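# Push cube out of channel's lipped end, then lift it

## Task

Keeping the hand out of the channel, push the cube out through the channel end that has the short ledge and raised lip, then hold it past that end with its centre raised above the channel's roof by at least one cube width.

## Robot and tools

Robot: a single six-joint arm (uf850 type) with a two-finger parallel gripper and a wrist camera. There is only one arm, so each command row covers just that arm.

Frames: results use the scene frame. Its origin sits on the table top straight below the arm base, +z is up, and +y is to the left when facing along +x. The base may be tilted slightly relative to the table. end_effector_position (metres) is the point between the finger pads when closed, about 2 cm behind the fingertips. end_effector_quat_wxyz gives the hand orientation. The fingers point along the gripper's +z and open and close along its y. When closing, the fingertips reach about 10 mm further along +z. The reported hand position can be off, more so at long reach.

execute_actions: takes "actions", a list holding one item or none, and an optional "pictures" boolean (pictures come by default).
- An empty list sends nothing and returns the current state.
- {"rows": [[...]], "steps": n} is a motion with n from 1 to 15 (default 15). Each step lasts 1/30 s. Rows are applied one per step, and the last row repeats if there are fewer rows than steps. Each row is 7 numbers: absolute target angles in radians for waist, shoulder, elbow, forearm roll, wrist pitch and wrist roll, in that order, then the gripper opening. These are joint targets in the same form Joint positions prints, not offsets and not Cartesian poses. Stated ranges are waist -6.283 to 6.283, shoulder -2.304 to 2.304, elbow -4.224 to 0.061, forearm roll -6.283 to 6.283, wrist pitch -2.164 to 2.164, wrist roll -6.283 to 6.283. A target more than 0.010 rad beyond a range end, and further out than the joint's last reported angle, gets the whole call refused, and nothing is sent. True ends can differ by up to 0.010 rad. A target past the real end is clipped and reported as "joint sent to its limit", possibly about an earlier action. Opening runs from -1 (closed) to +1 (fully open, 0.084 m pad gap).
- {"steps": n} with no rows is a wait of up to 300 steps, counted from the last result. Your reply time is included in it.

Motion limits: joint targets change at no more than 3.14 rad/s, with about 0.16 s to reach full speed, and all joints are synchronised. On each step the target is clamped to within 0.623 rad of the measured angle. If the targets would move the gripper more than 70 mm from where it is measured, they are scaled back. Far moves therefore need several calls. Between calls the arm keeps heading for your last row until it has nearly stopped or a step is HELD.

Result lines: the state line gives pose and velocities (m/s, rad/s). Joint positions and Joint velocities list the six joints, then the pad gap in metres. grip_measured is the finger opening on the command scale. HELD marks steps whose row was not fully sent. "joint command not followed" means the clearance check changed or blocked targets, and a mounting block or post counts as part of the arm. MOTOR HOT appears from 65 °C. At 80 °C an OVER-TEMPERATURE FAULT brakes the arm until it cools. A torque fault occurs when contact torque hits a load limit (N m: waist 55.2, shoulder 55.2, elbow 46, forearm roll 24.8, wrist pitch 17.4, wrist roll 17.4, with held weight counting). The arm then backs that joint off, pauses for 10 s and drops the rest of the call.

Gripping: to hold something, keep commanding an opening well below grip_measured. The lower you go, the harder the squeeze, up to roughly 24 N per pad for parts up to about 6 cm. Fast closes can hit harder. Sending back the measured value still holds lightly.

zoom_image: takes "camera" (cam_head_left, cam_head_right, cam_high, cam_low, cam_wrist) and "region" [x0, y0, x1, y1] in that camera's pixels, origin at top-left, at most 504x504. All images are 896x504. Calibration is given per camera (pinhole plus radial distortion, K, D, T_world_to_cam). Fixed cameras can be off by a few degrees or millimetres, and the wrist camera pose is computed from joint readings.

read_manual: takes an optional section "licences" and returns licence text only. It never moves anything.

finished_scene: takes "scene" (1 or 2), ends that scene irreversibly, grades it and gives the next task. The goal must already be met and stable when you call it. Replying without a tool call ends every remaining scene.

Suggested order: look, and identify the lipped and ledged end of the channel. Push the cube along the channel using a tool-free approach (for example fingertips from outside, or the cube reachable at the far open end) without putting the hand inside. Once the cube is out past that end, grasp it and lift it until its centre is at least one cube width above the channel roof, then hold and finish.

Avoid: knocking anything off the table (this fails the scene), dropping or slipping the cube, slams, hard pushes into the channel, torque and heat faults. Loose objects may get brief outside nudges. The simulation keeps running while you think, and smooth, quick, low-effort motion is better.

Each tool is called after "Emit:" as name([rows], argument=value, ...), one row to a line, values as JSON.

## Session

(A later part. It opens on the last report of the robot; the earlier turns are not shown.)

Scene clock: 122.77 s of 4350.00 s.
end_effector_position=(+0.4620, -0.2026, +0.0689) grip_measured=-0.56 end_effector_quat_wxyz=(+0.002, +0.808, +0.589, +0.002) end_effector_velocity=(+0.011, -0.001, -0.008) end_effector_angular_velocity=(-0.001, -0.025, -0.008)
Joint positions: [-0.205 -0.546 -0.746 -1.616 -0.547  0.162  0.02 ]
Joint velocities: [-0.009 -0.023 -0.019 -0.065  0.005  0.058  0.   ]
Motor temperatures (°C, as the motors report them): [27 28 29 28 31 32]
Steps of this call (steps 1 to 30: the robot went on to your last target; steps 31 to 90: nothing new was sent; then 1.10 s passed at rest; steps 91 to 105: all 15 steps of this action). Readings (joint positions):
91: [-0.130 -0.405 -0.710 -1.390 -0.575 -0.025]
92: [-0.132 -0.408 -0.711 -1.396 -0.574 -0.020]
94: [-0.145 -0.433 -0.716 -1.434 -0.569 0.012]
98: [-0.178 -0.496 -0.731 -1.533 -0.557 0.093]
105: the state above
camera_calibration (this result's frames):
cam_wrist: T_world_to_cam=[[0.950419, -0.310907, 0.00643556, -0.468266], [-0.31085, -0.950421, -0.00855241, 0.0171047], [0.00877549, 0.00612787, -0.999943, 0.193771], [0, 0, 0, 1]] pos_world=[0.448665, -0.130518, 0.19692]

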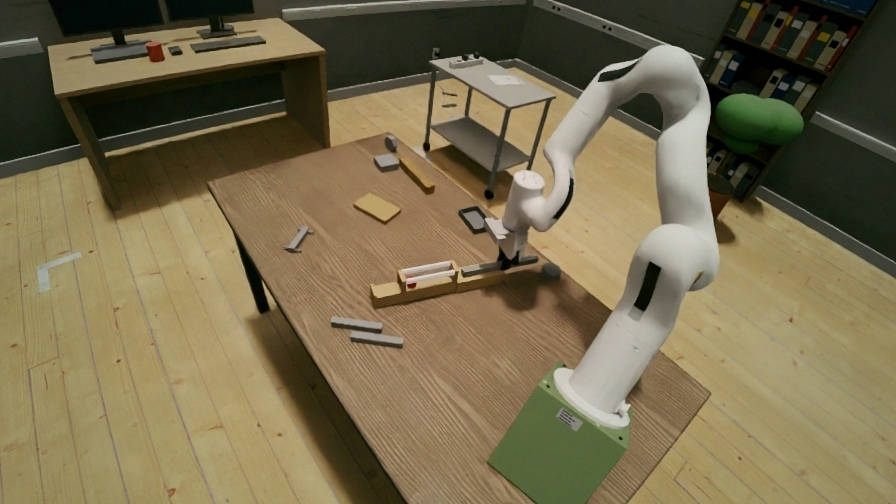

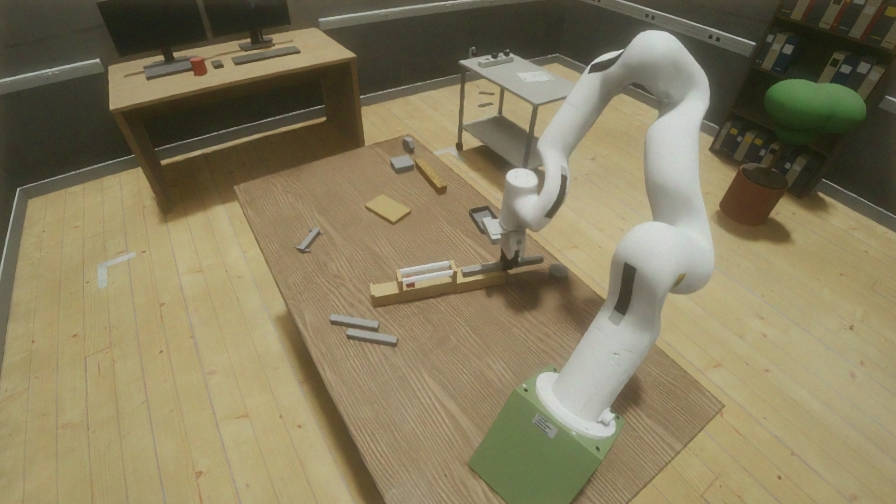

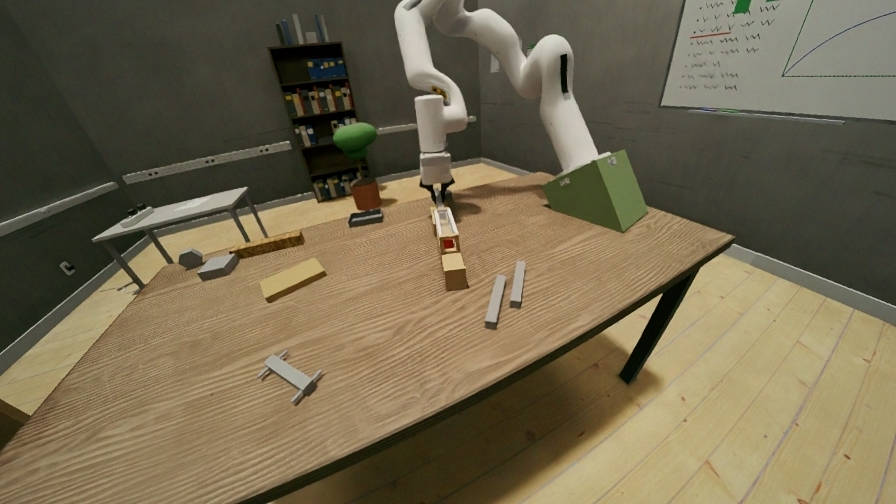

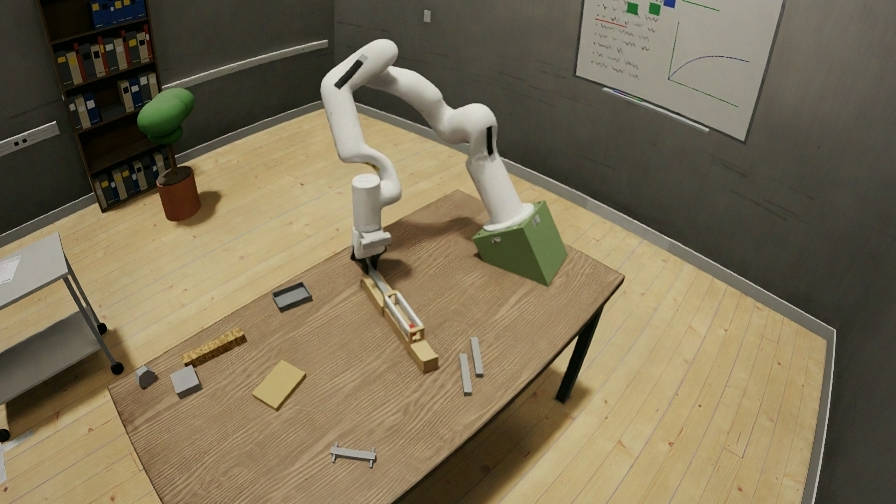

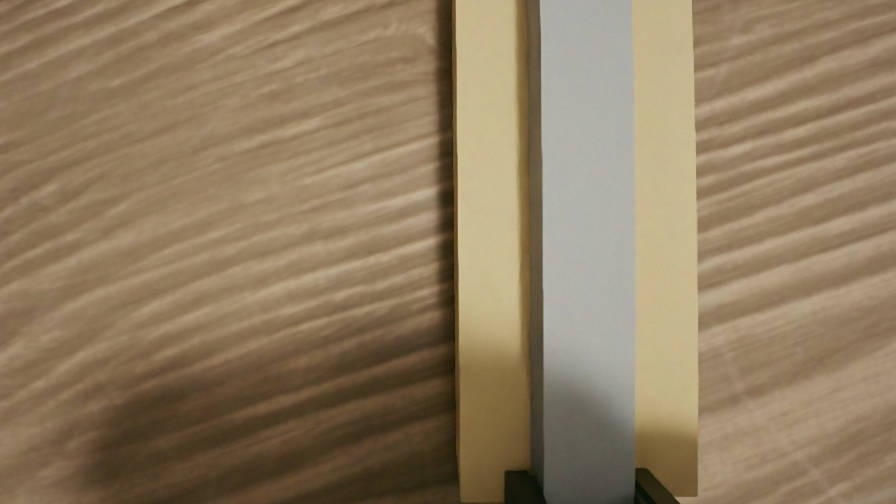

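Emit:
execute_actions([
  {"rows":[[-0.167,-0.582,-0.763,-1.612,-0.556,0.199,-1],[-0.167,-0.582,-0.763,-1.612,-0.556,0.199,-1],[-0.167,-0.582,-0.763,-1.612,-0.556,0.199,-1],[-0.167,-0.582,-0.763,-1.612,-0.556,0.199,-1],[-0.167,-0.582,-0.763,-1.612,-0.556,0.199,-1],[-0.118,-0.623,-0.788,-1.588,-0.566,0.227,-1],[-0.118,-0.623,-0.788,-1.588,-0.566,0.227,-1],[-0.118,-0.623,-0.788,-1.588,-0.566,0.227,-1],[-0.118,-0.623,-0.788,-1.588,-0.566,0.227,-1],[-0.118,-0.623,-0.788,-1.588,-0.566,0.227,-1],[-0.071,-0.665,-0.818,-1.561,-0.574,0.25,-1]]},
], pictures=false)

Emit:
execute_actions([
  {"rows":[[-0.025,-0.708,-0.852,-1.53,-0.58,0.267,-1],[-0.025,-0.708,-0.852,-1.53,-0.58,0.267,-1],[-0.025,-0.708,-0.852,-1.53,-0.58,0.267,-1],[-0.025,-0.708,-0.852,-1.53,-0.58,0.267,-1],[-0.025,-0.708,-0.852,-1.53,-0.58,0.267,-1],[0.02,-0.752,-0.889,-1.495,-0.585,0.279,-1]]},
])

Scene clock: 133.13 s of 4350.00 s.
end_effector_position=(+0.4796, -0.1444, +0.0664) grip_measured=-0.55 end_effector_quat_wxyz=(+0.003, +0.807, +0.590, +0.002) end_effector_velocity=(+0.040, +0.128, +0.002) end_effector_angular_velocity=(+0.004, -0.007, +0.013)
Joint positions: [-0.092 -0.647 -0.804 -1.573 -0.569  0.239  0.02 ]
Joint velocities: [ 0.244 -0.208 -0.144  0.128 -0.034  0.116 -0.   ]
Motor temperatures (°C, as the motors report them): [27 28 29 28 31 32]
Steps of this call (steps 1 to 15: the robot went on to your last target; steps 16 to 90: nothing new was sent; then 6.87 s passed at rest; steps 91 to 105: all 15 steps of this action). Readings (joint positions):
91: [-0.207 -0.550 -0.747 -1.622 -0.546 0.167]
92: [-0.204 -0.553 -0.748 -1.621 -0.548 0.171]
94: [-0.189 -0.565 -0.754 -1.617 -0.552 0.182]
98: [-0.160 -0.590 -0.767 -1.607 -0.557 0.203]
105: the state above

Scene clock: 133.63 s of 4350.00 s.
end_effector_position=(+0.4988, -0.0849, +0.0666) grip_measured=-0.55 end_effector_quat_wxyz=(+0.003, +0.808, +0.590, +0.002) end_effector_velocity=(+0.005, +0.017, -0.000) end_effector_angular_velocity=(-0.004, +0.002, -0.005)
Joint positions: [ 0.017 -0.749 -0.886 -1.497 -0.585  0.278  0.02 ]
Joint velocities: [ 0.03  -0.032 -0.028  0.027 -0.008  0.01   0.   ]
Motor temperatures (°C, as the motors report them): [27 28 29 28 31 32]
Steps of this call (steps 1 to 15: all 15 steps of this action). Readings (joint positions):
1: [-0.085 -0.653 -0.809 -1.569 -0.570 0.242]
2: [-0.077 -0.660 -0.814 -1.564 -0.572 0.246]
4: [-0.055 -0.681 -0.830 -1.550 -0.575 0.255]
8: [-0.020 -0.713 -0.857 -1.525 -0.581 0.268]
15: the state above
camera_calibration (this result's frames):
cam_wrist: T_world_to_cam=[[0.951042, -0.308978, 0.007154, -0.466754], [-0.308926, -0.951056, -0.00753078, 0.139278], [0.00913071, 0.00495204, -0.999946, 0.190138], [0, 0, 0, 1]] pos_world=[0.485193, -0.0126967, 0.194516]

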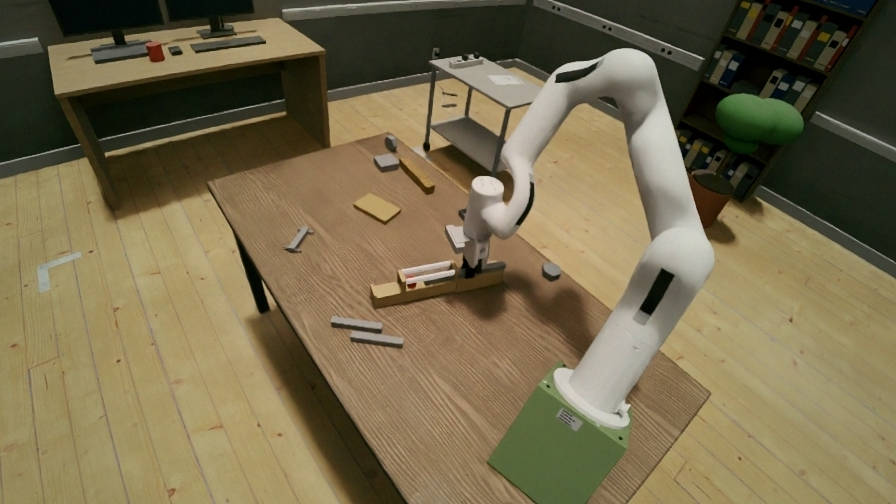

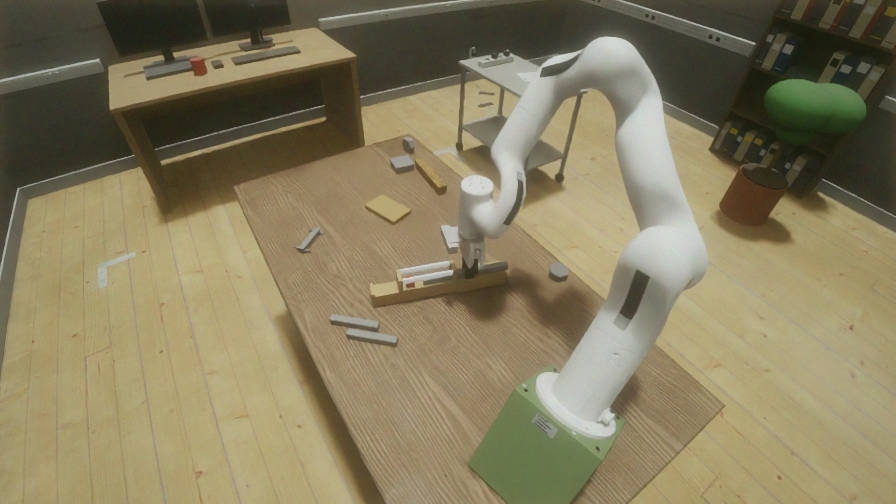

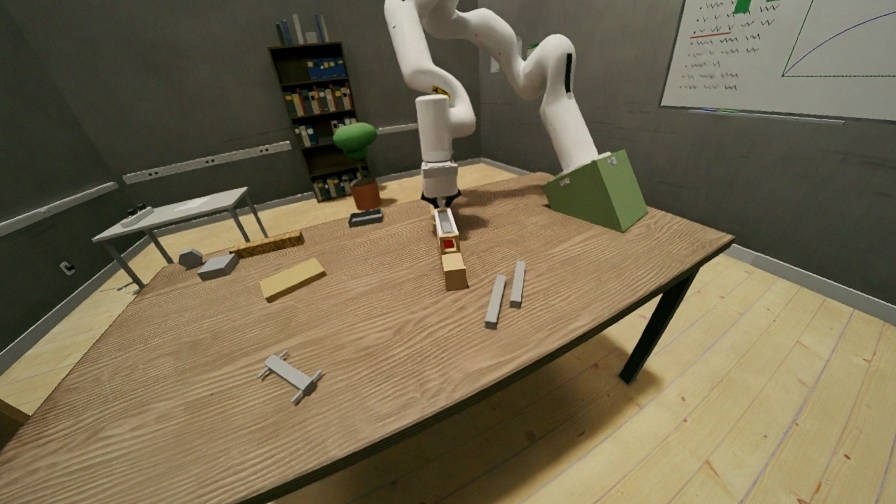

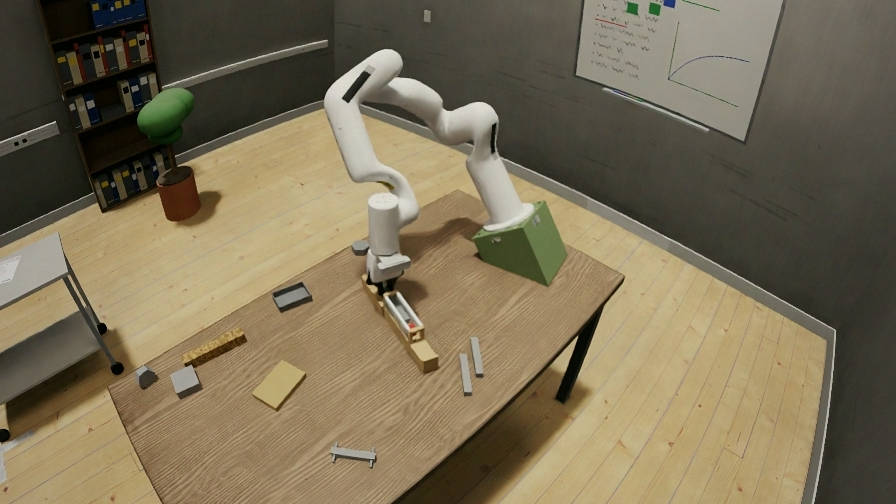

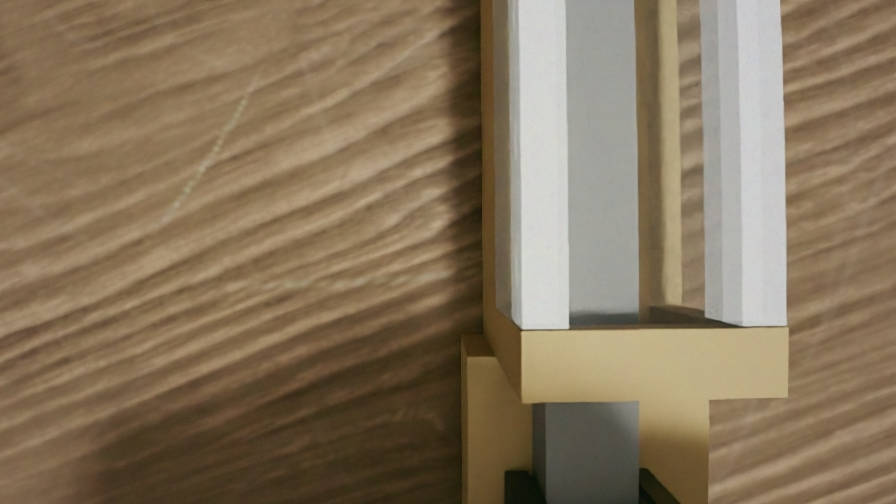

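Emit:
execute_actions([
  {"rows":[[0.02,-0.752,-0.889,-1.495,-0.585,0.279,-0.2],[0.02,-0.752,-0.889,-1.495,-0.585,0.279,-0.2],[0.02,-0.752,-0.889,-1.495,-0.585,0.279,-0.2],[0.02,-0.752,-0.889,-1.495,-0.585,0.279,-0.2],[0.02,-0.752,-0.889,-1.495,-0.585,0.279,-0.2],[-0.071,-0.665,-0.818,-1.561,-0.574,0.25,-0.2],[-0.071,-0.665,-0.818,-1.561,-0.574,0.25,-0.2],[-0.071,-0.665,-0.818,-1.561,-0.574,0.25,-0.2],[-0.071,-0.665,-0.818,-1.561,-0.574,0.25,-0.2],[-0.071,-0.665,-0.818,-1.561,-0.574,0.25,-0.2],[-0.167,-0.582,-0.763,-1.612,-0.556,0.199,-0.2]]},
], pictures=false)

Emit:
execute_actions([
  {"rows":[[-0.167,-0.582,-0.763,-1.612,-0.556,0.199,-0.2],[-0.167,-0.582,-0.763,-1.612,-0.556,0.199,-0.2],[-0.167,-0.582,-0.763,-1.612,-0.556,0.199,-0.2],[-0.167,-0.582,-0.763,-1.612,-0.556,0.199,-0.2],[-0.167,-0.582,-0.763,-1.612,-0.556,0.199,-0.2],[-0.167,-0.582,-0.763,-1.612,-0.556,0.199,-0.2],[-0.167,-0.582,-0.763,-1.612,-0.556,0.199,-0.9]]},
], pictures=false)

Emit:
execute_actions([
  {"rows":[[-0.142,-0.602,-0.775,-1.6,-0.561,0.214,-1],[-0.142,-0.602,-0.775,-1.6,-0.561,0.214,-1],[-0.142,-0.602,-0.775,-1.6,-0.561,0.214,-1],[-0.142,-0.602,-0.775,-1.6,-0.561,0.214,-1],[-0.118,-0.623,-0.788,-1.588,-0.566,0.227,-1],[-0.118,-0.623,-0.788,-1.588,-0.566,0.227,-1],[-0.118,-0.623,-0.788,-1.588,-0.566,0.227,-1],[-0.118,-0.623,-0.788,-1.588,-0.566,0.227,-1],[-0.094,-0.644,-0.803,-1.575,-0.57,0.239,-1],[-0.094,-0.644,-0.803,-1.575,-0.57,0.239,-1],[-0.094,-0.644,-0.803,-1.575,-0.57,0.239,-1],[-0.094,-0.644,-0.803,-1.575,-0.57,0.239,-1],[-0.071,-0.665,-0.818,-1.561,-0.574,0.25,-1]]},
], pictures=false)

Emit:
execute_actions([
  {"rows":[[-0.048,-0.686,-0.835,-1.546,-0.577,0.259,-1],[-0.048,-0.686,-0.835,-1.546,-0.577,0.259,-1],[-0.048,-0.686,-0.835,-1.546,-0.577,0.259,-1],[-0.048,-0.686,-0.835,-1.546,-0.577,0.259,-1],[-0.025,-0.708,-0.852,-1.53,-0.58,0.267,-1],[-0.025,-0.708,-0.852,-1.53,-0.58,0.267,-1],[-0.025,-0.708,-0.852,-1.53,-0.58,0.267,-1],[-0.025,-0.708,-0.852,-1.53,-0.58,0.267,-1],[-0.002,-0.73,-0.87,-1.513,-0.583,0.273,-1]]},
])

Emit:
zoom_image(camera="cam_head_right", region=[350,240,510,320])

Scene clock: 152.87 s of 4350.00 s.
end_effector_position=(+0.4768, -0.1594, +0.0665) grip_measured=-0.22 end_effector_quat_wxyz=(+0.003, +0.808, +0.589, +0.002) end_effector_velocity=(-0.088, -0.281, -0.001) end_effector_angular_velocity=(-0.016, +0.002, -0.040)
Joint positions: [-0.12  -0.623 -0.792 -1.586 -0.565  0.223  0.035]
Joint velocities: [-0.54   0.461  0.305 -0.286  0.077 -0.251  0.001]
Motor temperatures (°C, as the motors report them): [27 28 29 28 31 32]
Steps of this call (steps 1 to 15: the robot went on to your last target; steps 16 to 90: nothing new was sent; then 15.73 s passed at rest; steps 91 to 105: all 15 steps of this action). Readings (joint positions):
91: [0.020 -0.752 -0.889 -1.495 -0.585 0.279]
92: [0.020 -0.752 -0.889 -1.495 -0.585 0.279]
94: [0.020 -0.752 -0.889 -1.495 -0.585 0.279]
98: [0.002 -0.734 -0.874 -1.509 -0.581 0.272]
105: the state above

Scene clock: 153.37 s of 4350.00 s.
end_effector_position=(+0.4679, -0.1826, +0.0668) grip_measured=-0.55 end_effector_quat_wxyz=(+0.003, +0.808, +0.590, +0.003) end_effector_velocity=(-0.001, -0.002, -0.000) end_effector_angular_velocity=(-0.001, +0.001, +0.001)
Joint positions: [-0.166 -0.582 -0.763 -1.612 -0.556  0.199  0.02 ]
Joint velocities: [-0.003  0.002  0.001 -0.001 -0.001 -0.003  0.   ]
Motor temperatures (°C, as the motors report them): [27 28 29 28 31 32]
Steps of this call (steps 1 to 15: all 15 steps of this action). Readings (joint positions):
1: [-0.136 -0.610 -0.783 -1.594 -0.563 0.216]
2: [-0.146 -0.601 -0.776 -1.600 -0.561 0.211]
4: [-0.158 -0.591 -0.769 -1.606 -0.558 0.204]
8: [-0.164 -0.584 -0.764 -1.611 -0.556 0.200]
15: the state above

Scene clock: 153.87 s of 4350.00 s.
end_effector_position=(+0.4801, -0.1455, +0.0668) grip_measured=-0.55 end_effector_quat_wxyz=(+0.004, +0.808, +0.590, +0.002) end_effector_velocity=(+0.034, +0.105, -0.000) end_effector_angular_velocity=(+0.003, -0.002, +0.004)
Joint positions: [-0.093 -0.645 -0.804 -1.574 -0.571  0.239  0.02 ]
Joint velocities: [ 0.199 -0.178 -0.127  0.113 -0.029  0.094 -0.   ]
Motor temperatures (°C, as the motors report them): [27 28 29 28 31 32]
Steps of this call (steps 1 to 15: all 15 steps of this action). Readings (joint positions):
1: [-0.167 -0.582 -0.763 -1.612 -0.556 0.199]
2: [-0.164 -0.584 -0.764 -1.611 -0.557 0.201]
4: [-0.155 -0.592 -0.769 -1.606 -0.559 0.206]
8: [-0.133 -0.610 -0.780 -1.596 -0.563 0.218]
15: the state above

Scene clock: 154.37 s of 4350.00 s.
end_effector_position=(+0.4947, -0.0988, +0.0668) grip_measured=-0.55 end_effector_quat_wxyz=(+0.003, +0.807, +0.590, +0.002) end_effector_velocity=(+0.009, +0.031, -0.000) end_effector_angular_velocity=(-0.003, +0.002, -0.002)
Joint positions: [-0.007 -0.725 -0.866 -1.517 -0.582  0.271  0.02 ]
Joint velocities: [ 0.057 -0.055 -0.045  0.044 -0.011  0.018 -0.   ]
Motor temperatures (°C, as the motors report them): [27 28 29 28 31 32]
Steps of this call (steps 1 to 15: all 15 steps of this action). Readings (joint positions):
1: [-0.086 -0.651 -0.808 -1.570 -0.571 0.242]
2: [-0.080 -0.657 -0.813 -1.566 -0.573 0.246]
4: [-0.065 -0.670 -0.823 -1.557 -0.574 0.252]
8: [-0.041 -0.693 -0.840 -1.541 -0.578 0.261]
15: the state above
camera_calibration (this result's frames):
cam_wrist: T_world_to_cam=[[0.951378, -0.307916, 0.00818421, -0.467348], [-0.307863, -0.951404, -0.00706015, 0.124255], [0.00996042, 0.00419725, -0.999942, 0.189905], [0, 0, 0, 1]] pos_world=[0.480987, -0.0264844, 0.194596]

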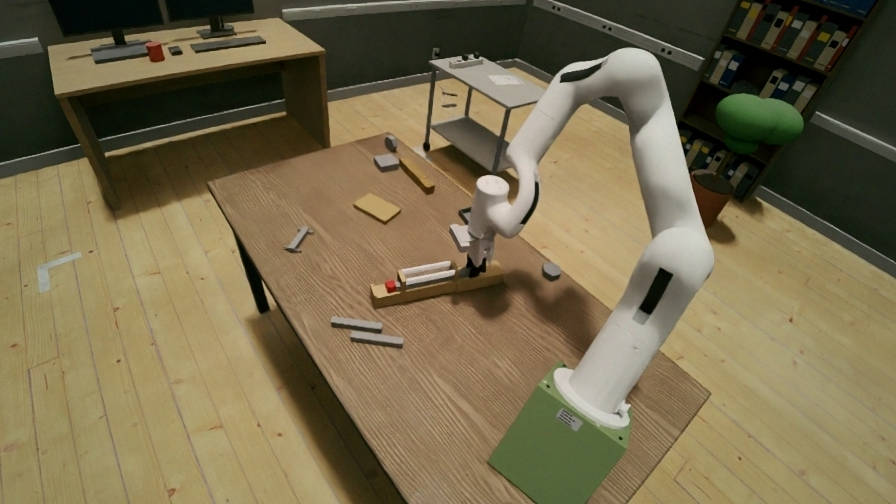

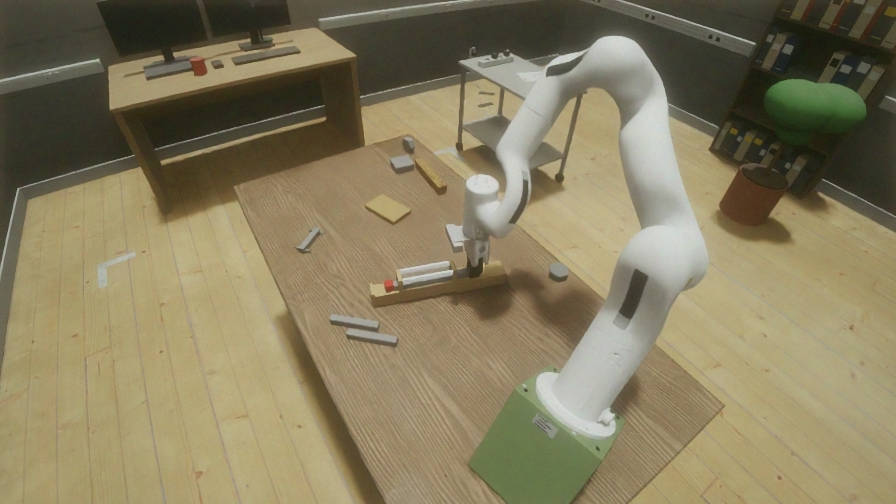

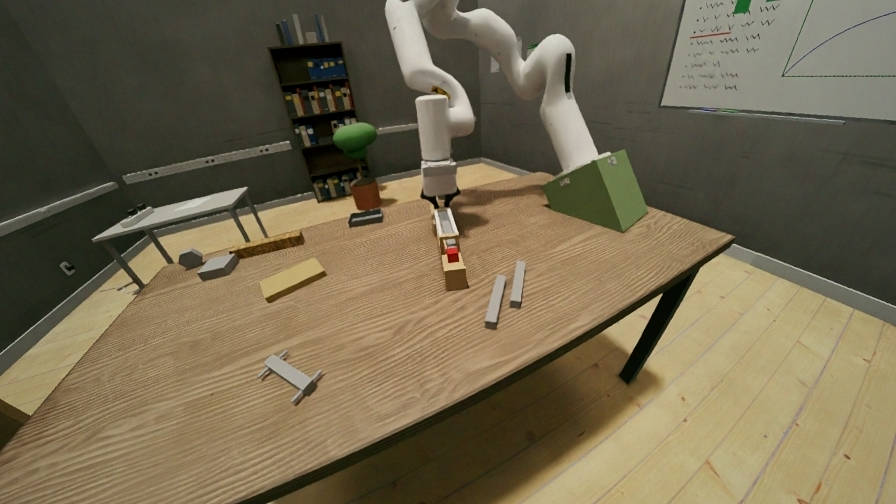

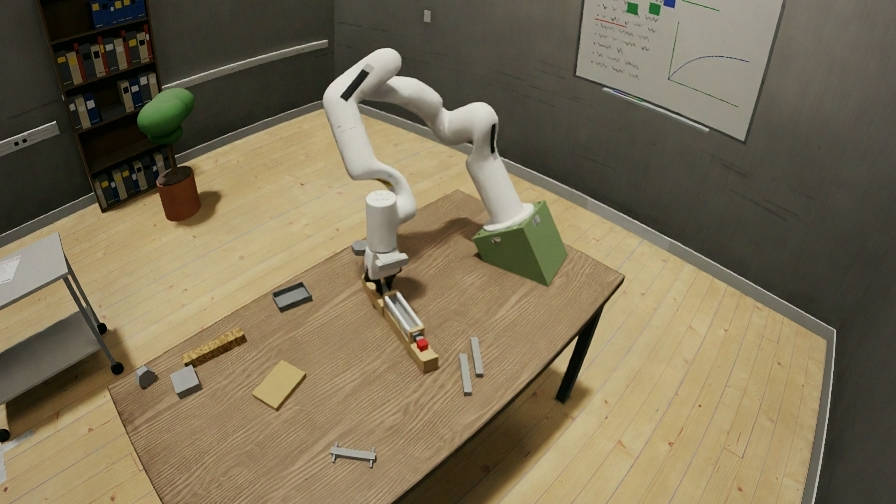

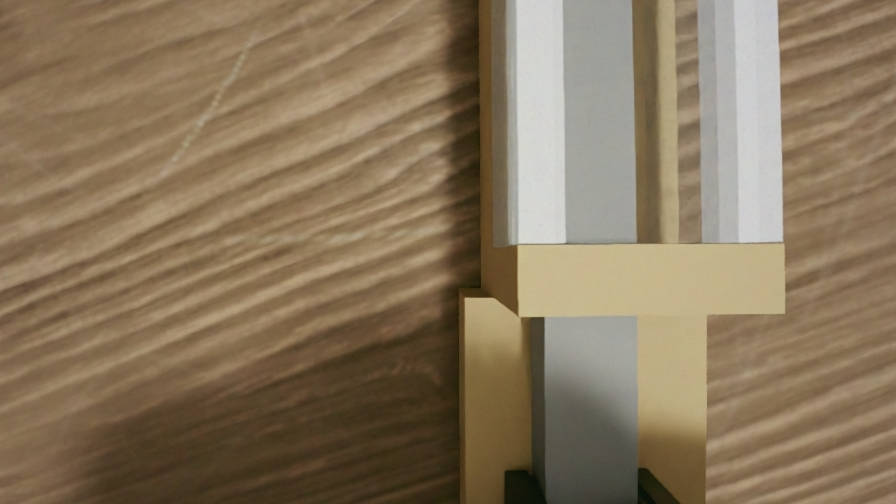

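Region (350, 240, 510, 320) of cam_head_right's 896x504 image, scaled by 3.150, with more detail than that image has.

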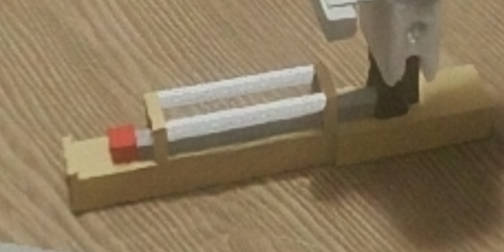

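Emit:
execute_actions([
  {"rows":[[0.02,-0.752,-0.889,-1.495,-0.585,0.279,-1],[0.02,-0.752,-0.889,-1.495,-0.585,0.279,-1],[0.02,-0.752,-0.889,-1.495,-0.585,0.279,-1],[0.02,-0.752,-0.889,-1.495,-0.585,0.279,-1],[0.02,-0.752,-0.889,-1.495,-0.585,0.279,-1],[0.02,-0.752,-0.889,-1.495,-0.585,0.279,-1],[0.02,-0.752,-0.889,-1.495,-0.585,0.279,-1],[0.02,-0.752,-0.889,-1.495,-0.585,0.279,-1],[0.02,-0.752,-0.889,-1.495,-0.585,0.279,-0.1]]},
], pictures=false)

Emit:
execute_actions([
  {"rows":[[0.13,-0.55,-0.83,-1.2,-0.64,0.03,0]]},
], pictures=false)

Emit:
execute_actions([
  {"rows":[[0.444,-1.015,-1.372,-0.88,-0.763,0.022,0]]},
], pictures=false)

Emit:
execute_actions([
  {"steps":15},
])

Scene clock: 171.20 s of 4350.00 s.
end_effector_position=(+0.4987, -0.0830, +0.0662) grip_measured=-0.18 end_effector_quat_wxyz=(+0.002, +0.807, +0.590, +0.002) end_effector_velocity=(+0.003, -0.000, +0.002) end_effector_angular_velocity=(-0.003, -0.005, -0.004)
Joint positions: [ 0.019 -0.752 -0.888 -1.495 -0.584  0.279  0.036]
Joint velocities: [ 0.003  0.001 -0.003  0.002 -0.004  0.002  0.035]
Motor temperatures (°C, as the motors report them): [27 28 29 28 31 32]
Steps of this call (steps 1 to 15: the robot went on to your last target; steps 16 to 90: nothing new was sent; then 13.33 s passed at rest; steps 91 to 105: all 15 steps of this action). Readings (joint positions):
91: [-0.002 -0.730 -0.870 -1.513 -0.583 0.273]
92: [0.000 -0.732 -0.872 -1.511 -0.584 0.274]
94: [0.009 -0.741 -0.879 -1.504 -0.584 0.276]
98: [0.018 -0.749 -0.887 -1.497 -0.585 0.278]
105: the state above

Scene clock: 171.70 s of 4350.00 s.
end_effector_position=(+0.4963, -0.0858, +0.1610) grip_measured=-0.01 end_effector_quat_wxyz=(+0.004, +0.802, +0.597, +0.002) end_effector_velocity=(-0.007, +0.000, +0.017) end_effector_angular_velocity=(+0.003, +0.011, +0.013)
Joint positions: [ 0.128 -0.554 -0.831 -1.206 -0.639  0.035  0.044]
Joint velocities: [ 0.021  0.039  0.017  0.065 -0.013 -0.06   0.   ]
Motor temperatures (°C, as the motors report them): [27 28 29 28 31 32]
Steps of this call (steps 1 to 15: all 15 steps of this action). Readings (joint positions):
1: [0.020 -0.752 -0.888 -1.495 -0.584 0.279]
2: [0.021 -0.749 -0.886 -1.489 -0.586 0.273]
4: [0.039 -0.714 -0.874 -1.438 -0.595 0.229]
8: [0.097 -0.611 -0.849 -1.291 -0.623 0.107]
15: the state above

Scene clock: 172.20 s of 4350.00 s.
end_effector_position=(+0.5638, +0.0561, +0.1740) grip_measured=-0.01 end_effector_quat_wxyz=(+0.007, +0.806, +0.591, +0.003) end_effector_velocity=(+0.083, +0.354, +0.026) end_effector_angular_velocity=(+0.009, +0.009, -0.021)
Joint positions: [ 0.327 -0.844 -1.172 -1.    -0.717  0.026  0.044]
Joint velocities: [ 0.443 -0.649 -0.758  0.454 -0.173 -0.014  0.   ]
Motor temperatures (°C, as the motors report them): [27 28 29 28 31 32]
Steps of this call (steps 1 to 15: all 15 steps of this action). Readings (joint positions):
1: [0.128 -0.553 -0.831 -1.204 -0.639 0.033]
2: [0.131 -0.557 -0.836 -1.200 -0.641 0.033]
4: [0.157 -0.595 -0.880 -1.173 -0.652 0.032]
8: [0.222 -0.691 -0.992 -1.107 -0.676 0.030]
15: the state above

Scene clock: 172.70 s of 4350.00 s.
end_effector_position=(+0.5748, +0.1516, +0.1803) grip_measured=-0.01 end_effector_quat_wxyz=(+0.004, +0.808, +0.590, +0.002) end_effector_velocity=(-0.001, +0.010, +0.000) end_effector_angular_velocity=(+0.000, +0.002, +0.001)
Joint positions: [ 0.442 -1.013 -1.37  -0.881 -0.763  0.022  0.044]
Joint velocities: [ 0.012 -0.017 -0.018  0.012 -0.004 -0.001 -0.   ]
Motor temperatures (°C, as the motors report them): [27 28 29 28 31 32]
Steps of this call (steps 1 to 15: the robot went on to your last target). Readings (joint positions):
1: [0.342 -0.866 -1.197 -0.984 -0.723 0.025]
2: [0.357 -0.887 -1.222 -0.969 -0.729 0.025]
4: [0.386 -0.930 -1.272 -0.939 -0.740 0.024]
8: [0.430 -0.994 -1.346 -0.895 -0.756 0.023]
15: the state above
camera_calibration (this result's frames):
cam_wrist: T_world_to_cam=[[0.95097, -0.309168, 0.00841709, -0.467004], [-0.309118, -0.951, -0.0067816, 0.388507], [0.0101013, 0.00384723, -0.999942, 0.301586], [0, 0, 0, 1]] pos_world=[0.561155, 0.223927, 0.308134]

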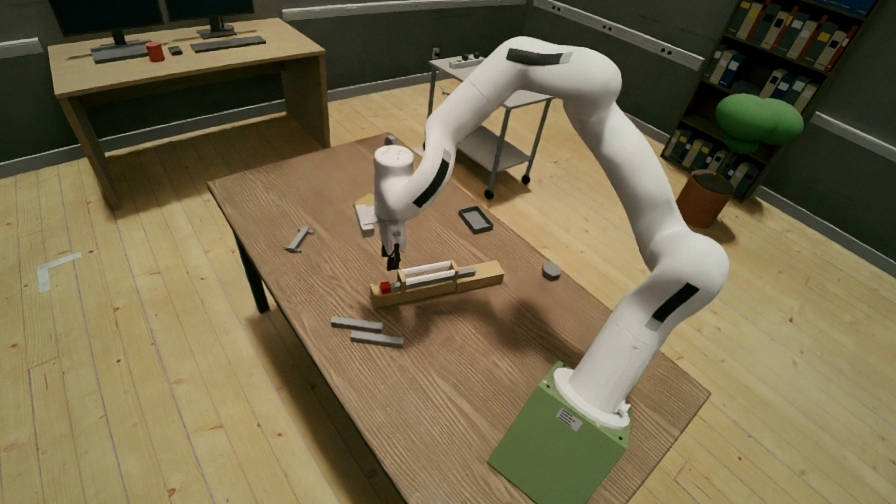

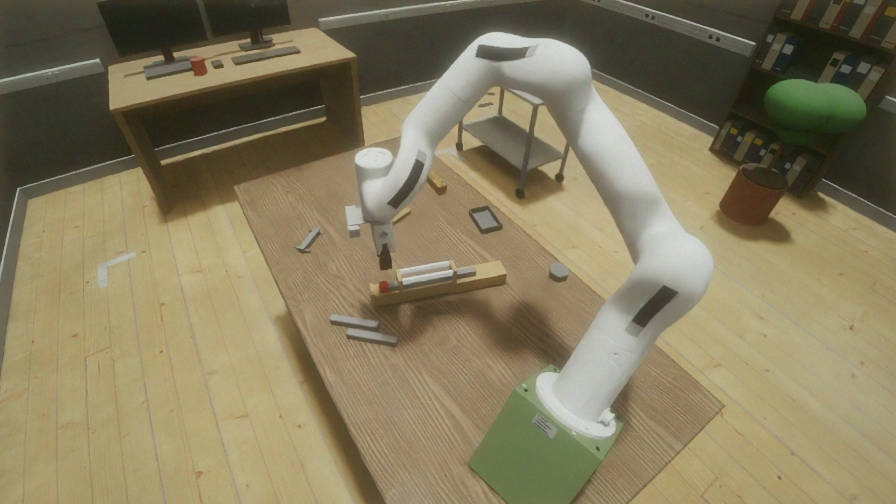

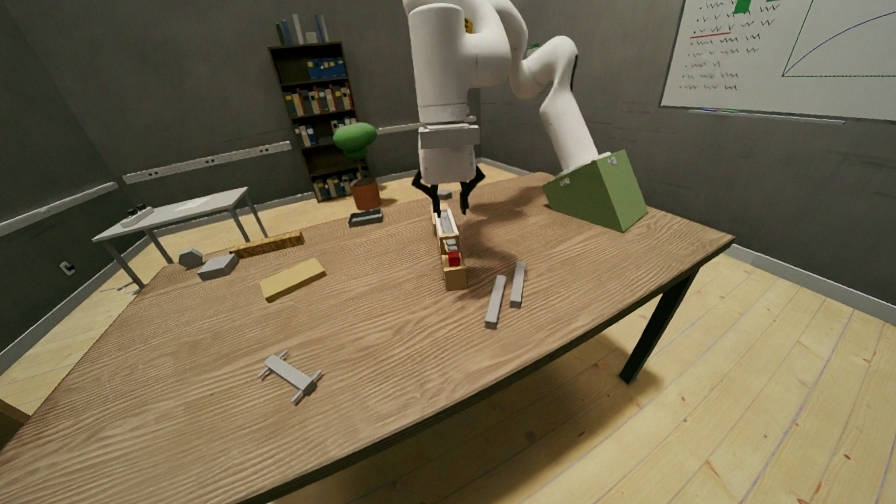

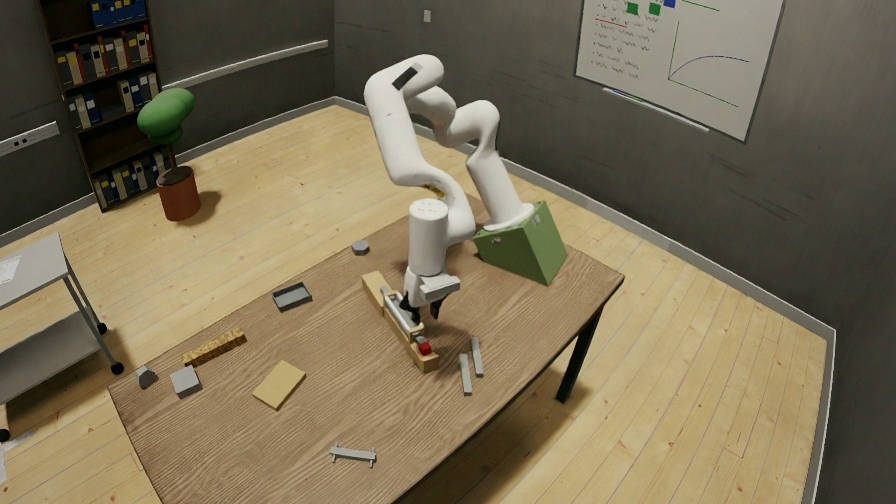

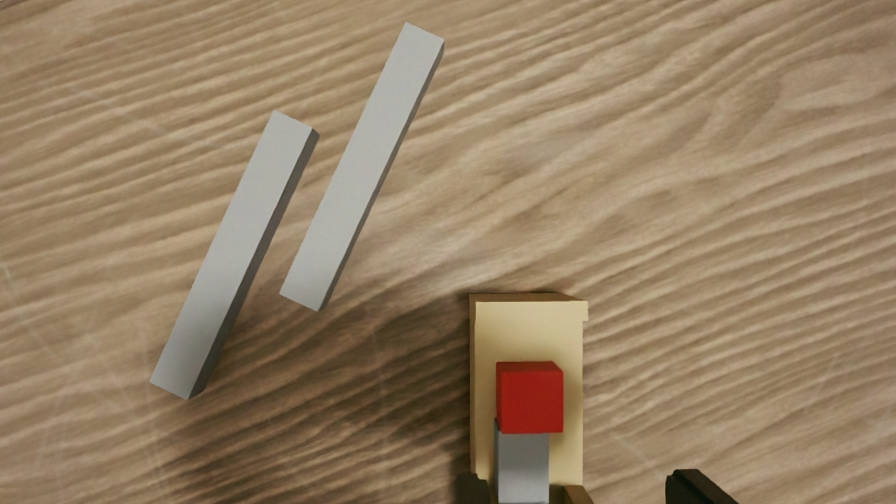

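Emit:
execute_actions([
  {"rows":[[0.453,-1.032,-1.398,-0.87,-0.769,0.017,0],[0.453,-1.032,-1.398,-0.87,-0.769,0.017,0],[0.453,-1.032,-1.398,-0.87,-0.769,0.017,0],[0.352,-1.208,-1.447,-1.063,-0.675,0.152,0]]},
], pictures=false)

Emit:
execute_actions([
  {"rows":[[0.352,-1.208,-1.447,-1.063,-0.675,0.152,0],[0.352,-1.208,-1.447,-1.063,-0.675,0.152,0],[0.352,-1.208,-1.447,-1.063,-0.675,0.152,0],[0.352,-1.208,-1.447,-1.063,-0.675,0.152,0],[0.352,-1.208,-1.447,-1.063,-0.675,0.152,0],[0.352,-1.208,-1.447,-1.063,-0.675,0.152,-0.3],[0.352,-1.208,-1.447,-1.063,-0.675,0.152,-0.75]]},
], pictures=false)

Emit:
execute_actions([
  {"rows":[[0.453,-1.032,-1.398,-0.87,-0.769,0.017,-0.75]]},
])

Scene clock: 186.33 s of 4350.00 s.
end_effector_position=(+0.5783, +0.1599, +0.0743) grip_measured=-0.01 end_effector_quat_wxyz=(+0.005, +0.809, +0.588, +0.001) end_effector_velocity=(+0.000, +0.007, -0.094) end_effector_angular_velocity=(+0.022, -0.010, -0.005)
Joint positions: [ 0.359 -1.195 -1.441 -1.048 -0.683  0.141  0.044]
Joint velocities: [-0.079 -0.156 -0.064 -0.173  0.086  0.125  0.   ]
Motor temperatures (°C, as the motors report them): [27 28 29 28 31 32]
Steps of this call (steps 1 to 15: the robot went on to your last target; steps 16 to 90: nothing new was sent; then 10.13 s passed at rest; steps 91 to 105: all 15 steps of this action). Readings (joint positions):
91: [0.444 -1.015 -1.372 -0.880 -0.763 0.022]
92: [0.445 -1.017 -1.375 -0.879 -0.764 0.021]
94: [0.448 -1.023 -1.385 -0.875 -0.766 0.020]
98: [0.416 -1.089 -1.410 -0.939 -0.735 0.065]
105: the state above

Scene clock: 186.83 s of 4350.00 s.
end_effector_position=(+0.5789, +0.1607, +0.0669) grip_measured=-0.46 end_effector_quat_wxyz=(+0.004, +0.809, +0.588, +0.003) end_effector_velocity=(-0.001, -0.000, -0.001) end_effector_angular_velocity=(-0.001, +0.001, +0.002)
Joint positions: [ 0.353 -1.207 -1.447 -1.063 -0.675  0.152  0.024]
Joint velocities: [-0.    -0.001  0.001 -0.001 -0.     0.001  0.   ]
Motor temperatures (°C, as the motors report them): [27 28 29 28 31 32]
Steps of this call (steps 1 to 15: all 15 steps of this action). Readings (joint positions):
1: [0.357 -1.199 -1.443 -1.053 -0.680 0.145]
2: [0.355 -1.201 -1.444 -1.056 -0.678 0.147]
4: [0.354 -1.204 -1.446 -1.060 -0.677 0.150]
8: [0.353 -1.207 -1.447 -1.062 -0.675 0.151]
15: the state above

Scene clock: 187.33 s of 4350.00 s.
end_effector_position=(+0.5785, +0.1617, +0.1787) grip_measured=-0.46 end_effector_quat_wxyz=(+0.004, +0.807, +0.590, +0.004) end_effector_velocity=(-0.010, -0.003, +0.025) end_effector_angular_velocity=(-0.005, +0.018, +0.008)
Joint positions: [ 0.45  -1.037 -1.399 -0.875 -0.766  0.021  0.024]
Joint velocities: [ 0.023  0.044  0.023  0.055 -0.03  -0.041 -0.   ]
Motor temperatures (°C, as the motors report them): [27 28 29 28 31 32]
Steps of this call (steps 1 to 15: all 15 steps of this action). Readings (joint positions):
1: [0.353 -1.207 -1.447 -1.063 -0.675 0.152]
2: [0.354 -1.204 -1.446 -1.058 -0.677 0.148]
4: [0.372 -1.172 -1.434 -1.021 -0.696 0.122]
8: [0.419 -1.092 -1.416 -0.936 -0.736 0.064]
15: the state above
camera_calibration (this result's frames):
cam_wrist: T_world_to_cam=[[0.951163, -0.308492, 0.0109902, -0.46799], [-0.308407, -0.951214, -0.0087561, 0.399295], [0.0131552, 0.00493902, -0.999901, 0.29795], [0, 0, 0, 1]] pos_world=[0.56436, 0.233972, 0.30656]

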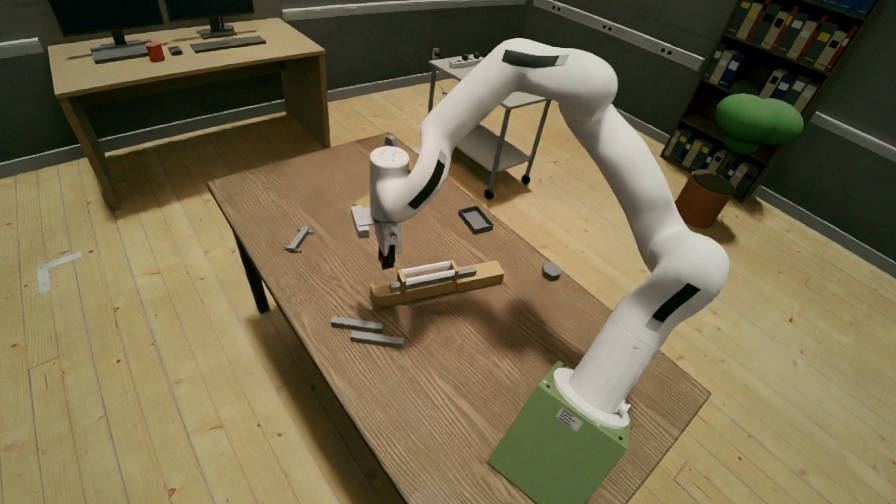

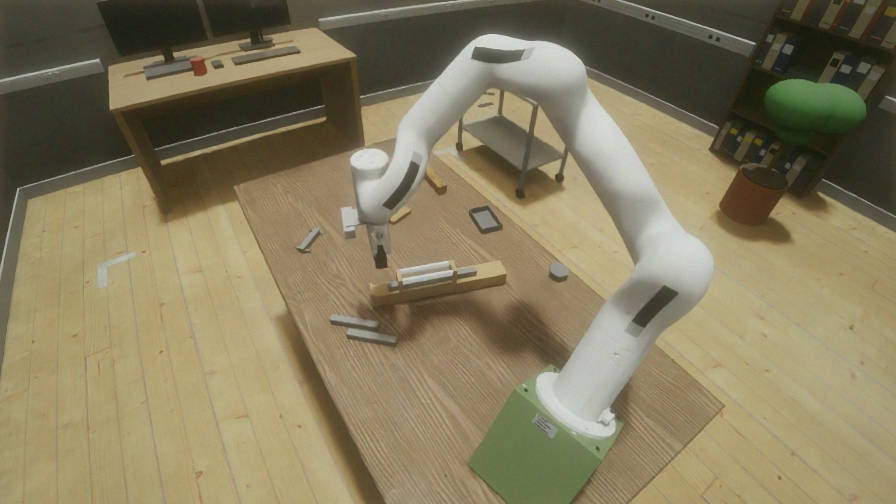

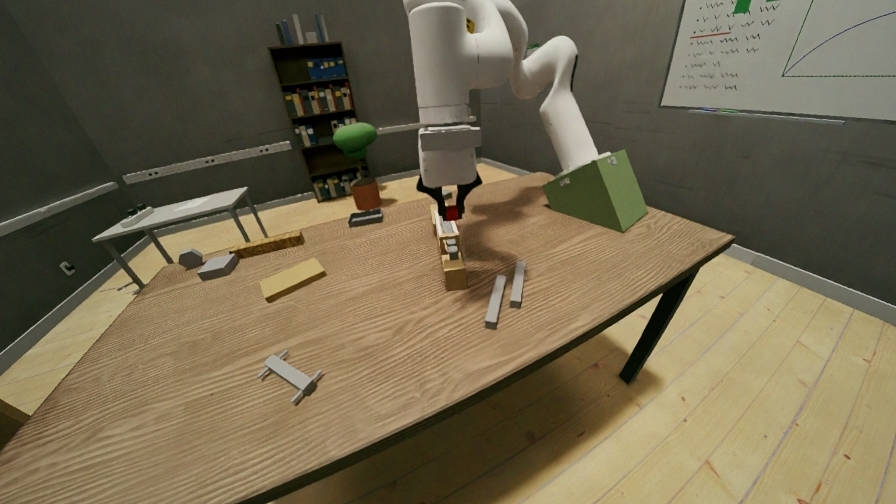

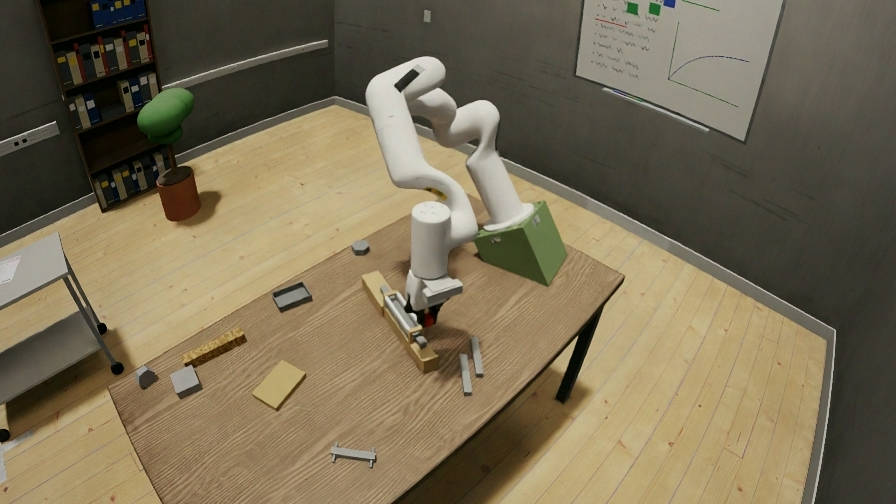

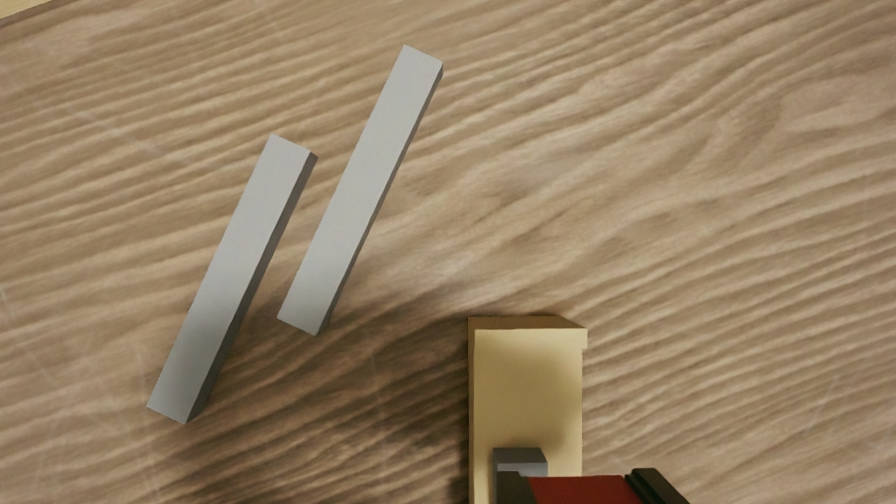

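Emit:
finished_scene(scene=2)

The scene is finished: the task was done.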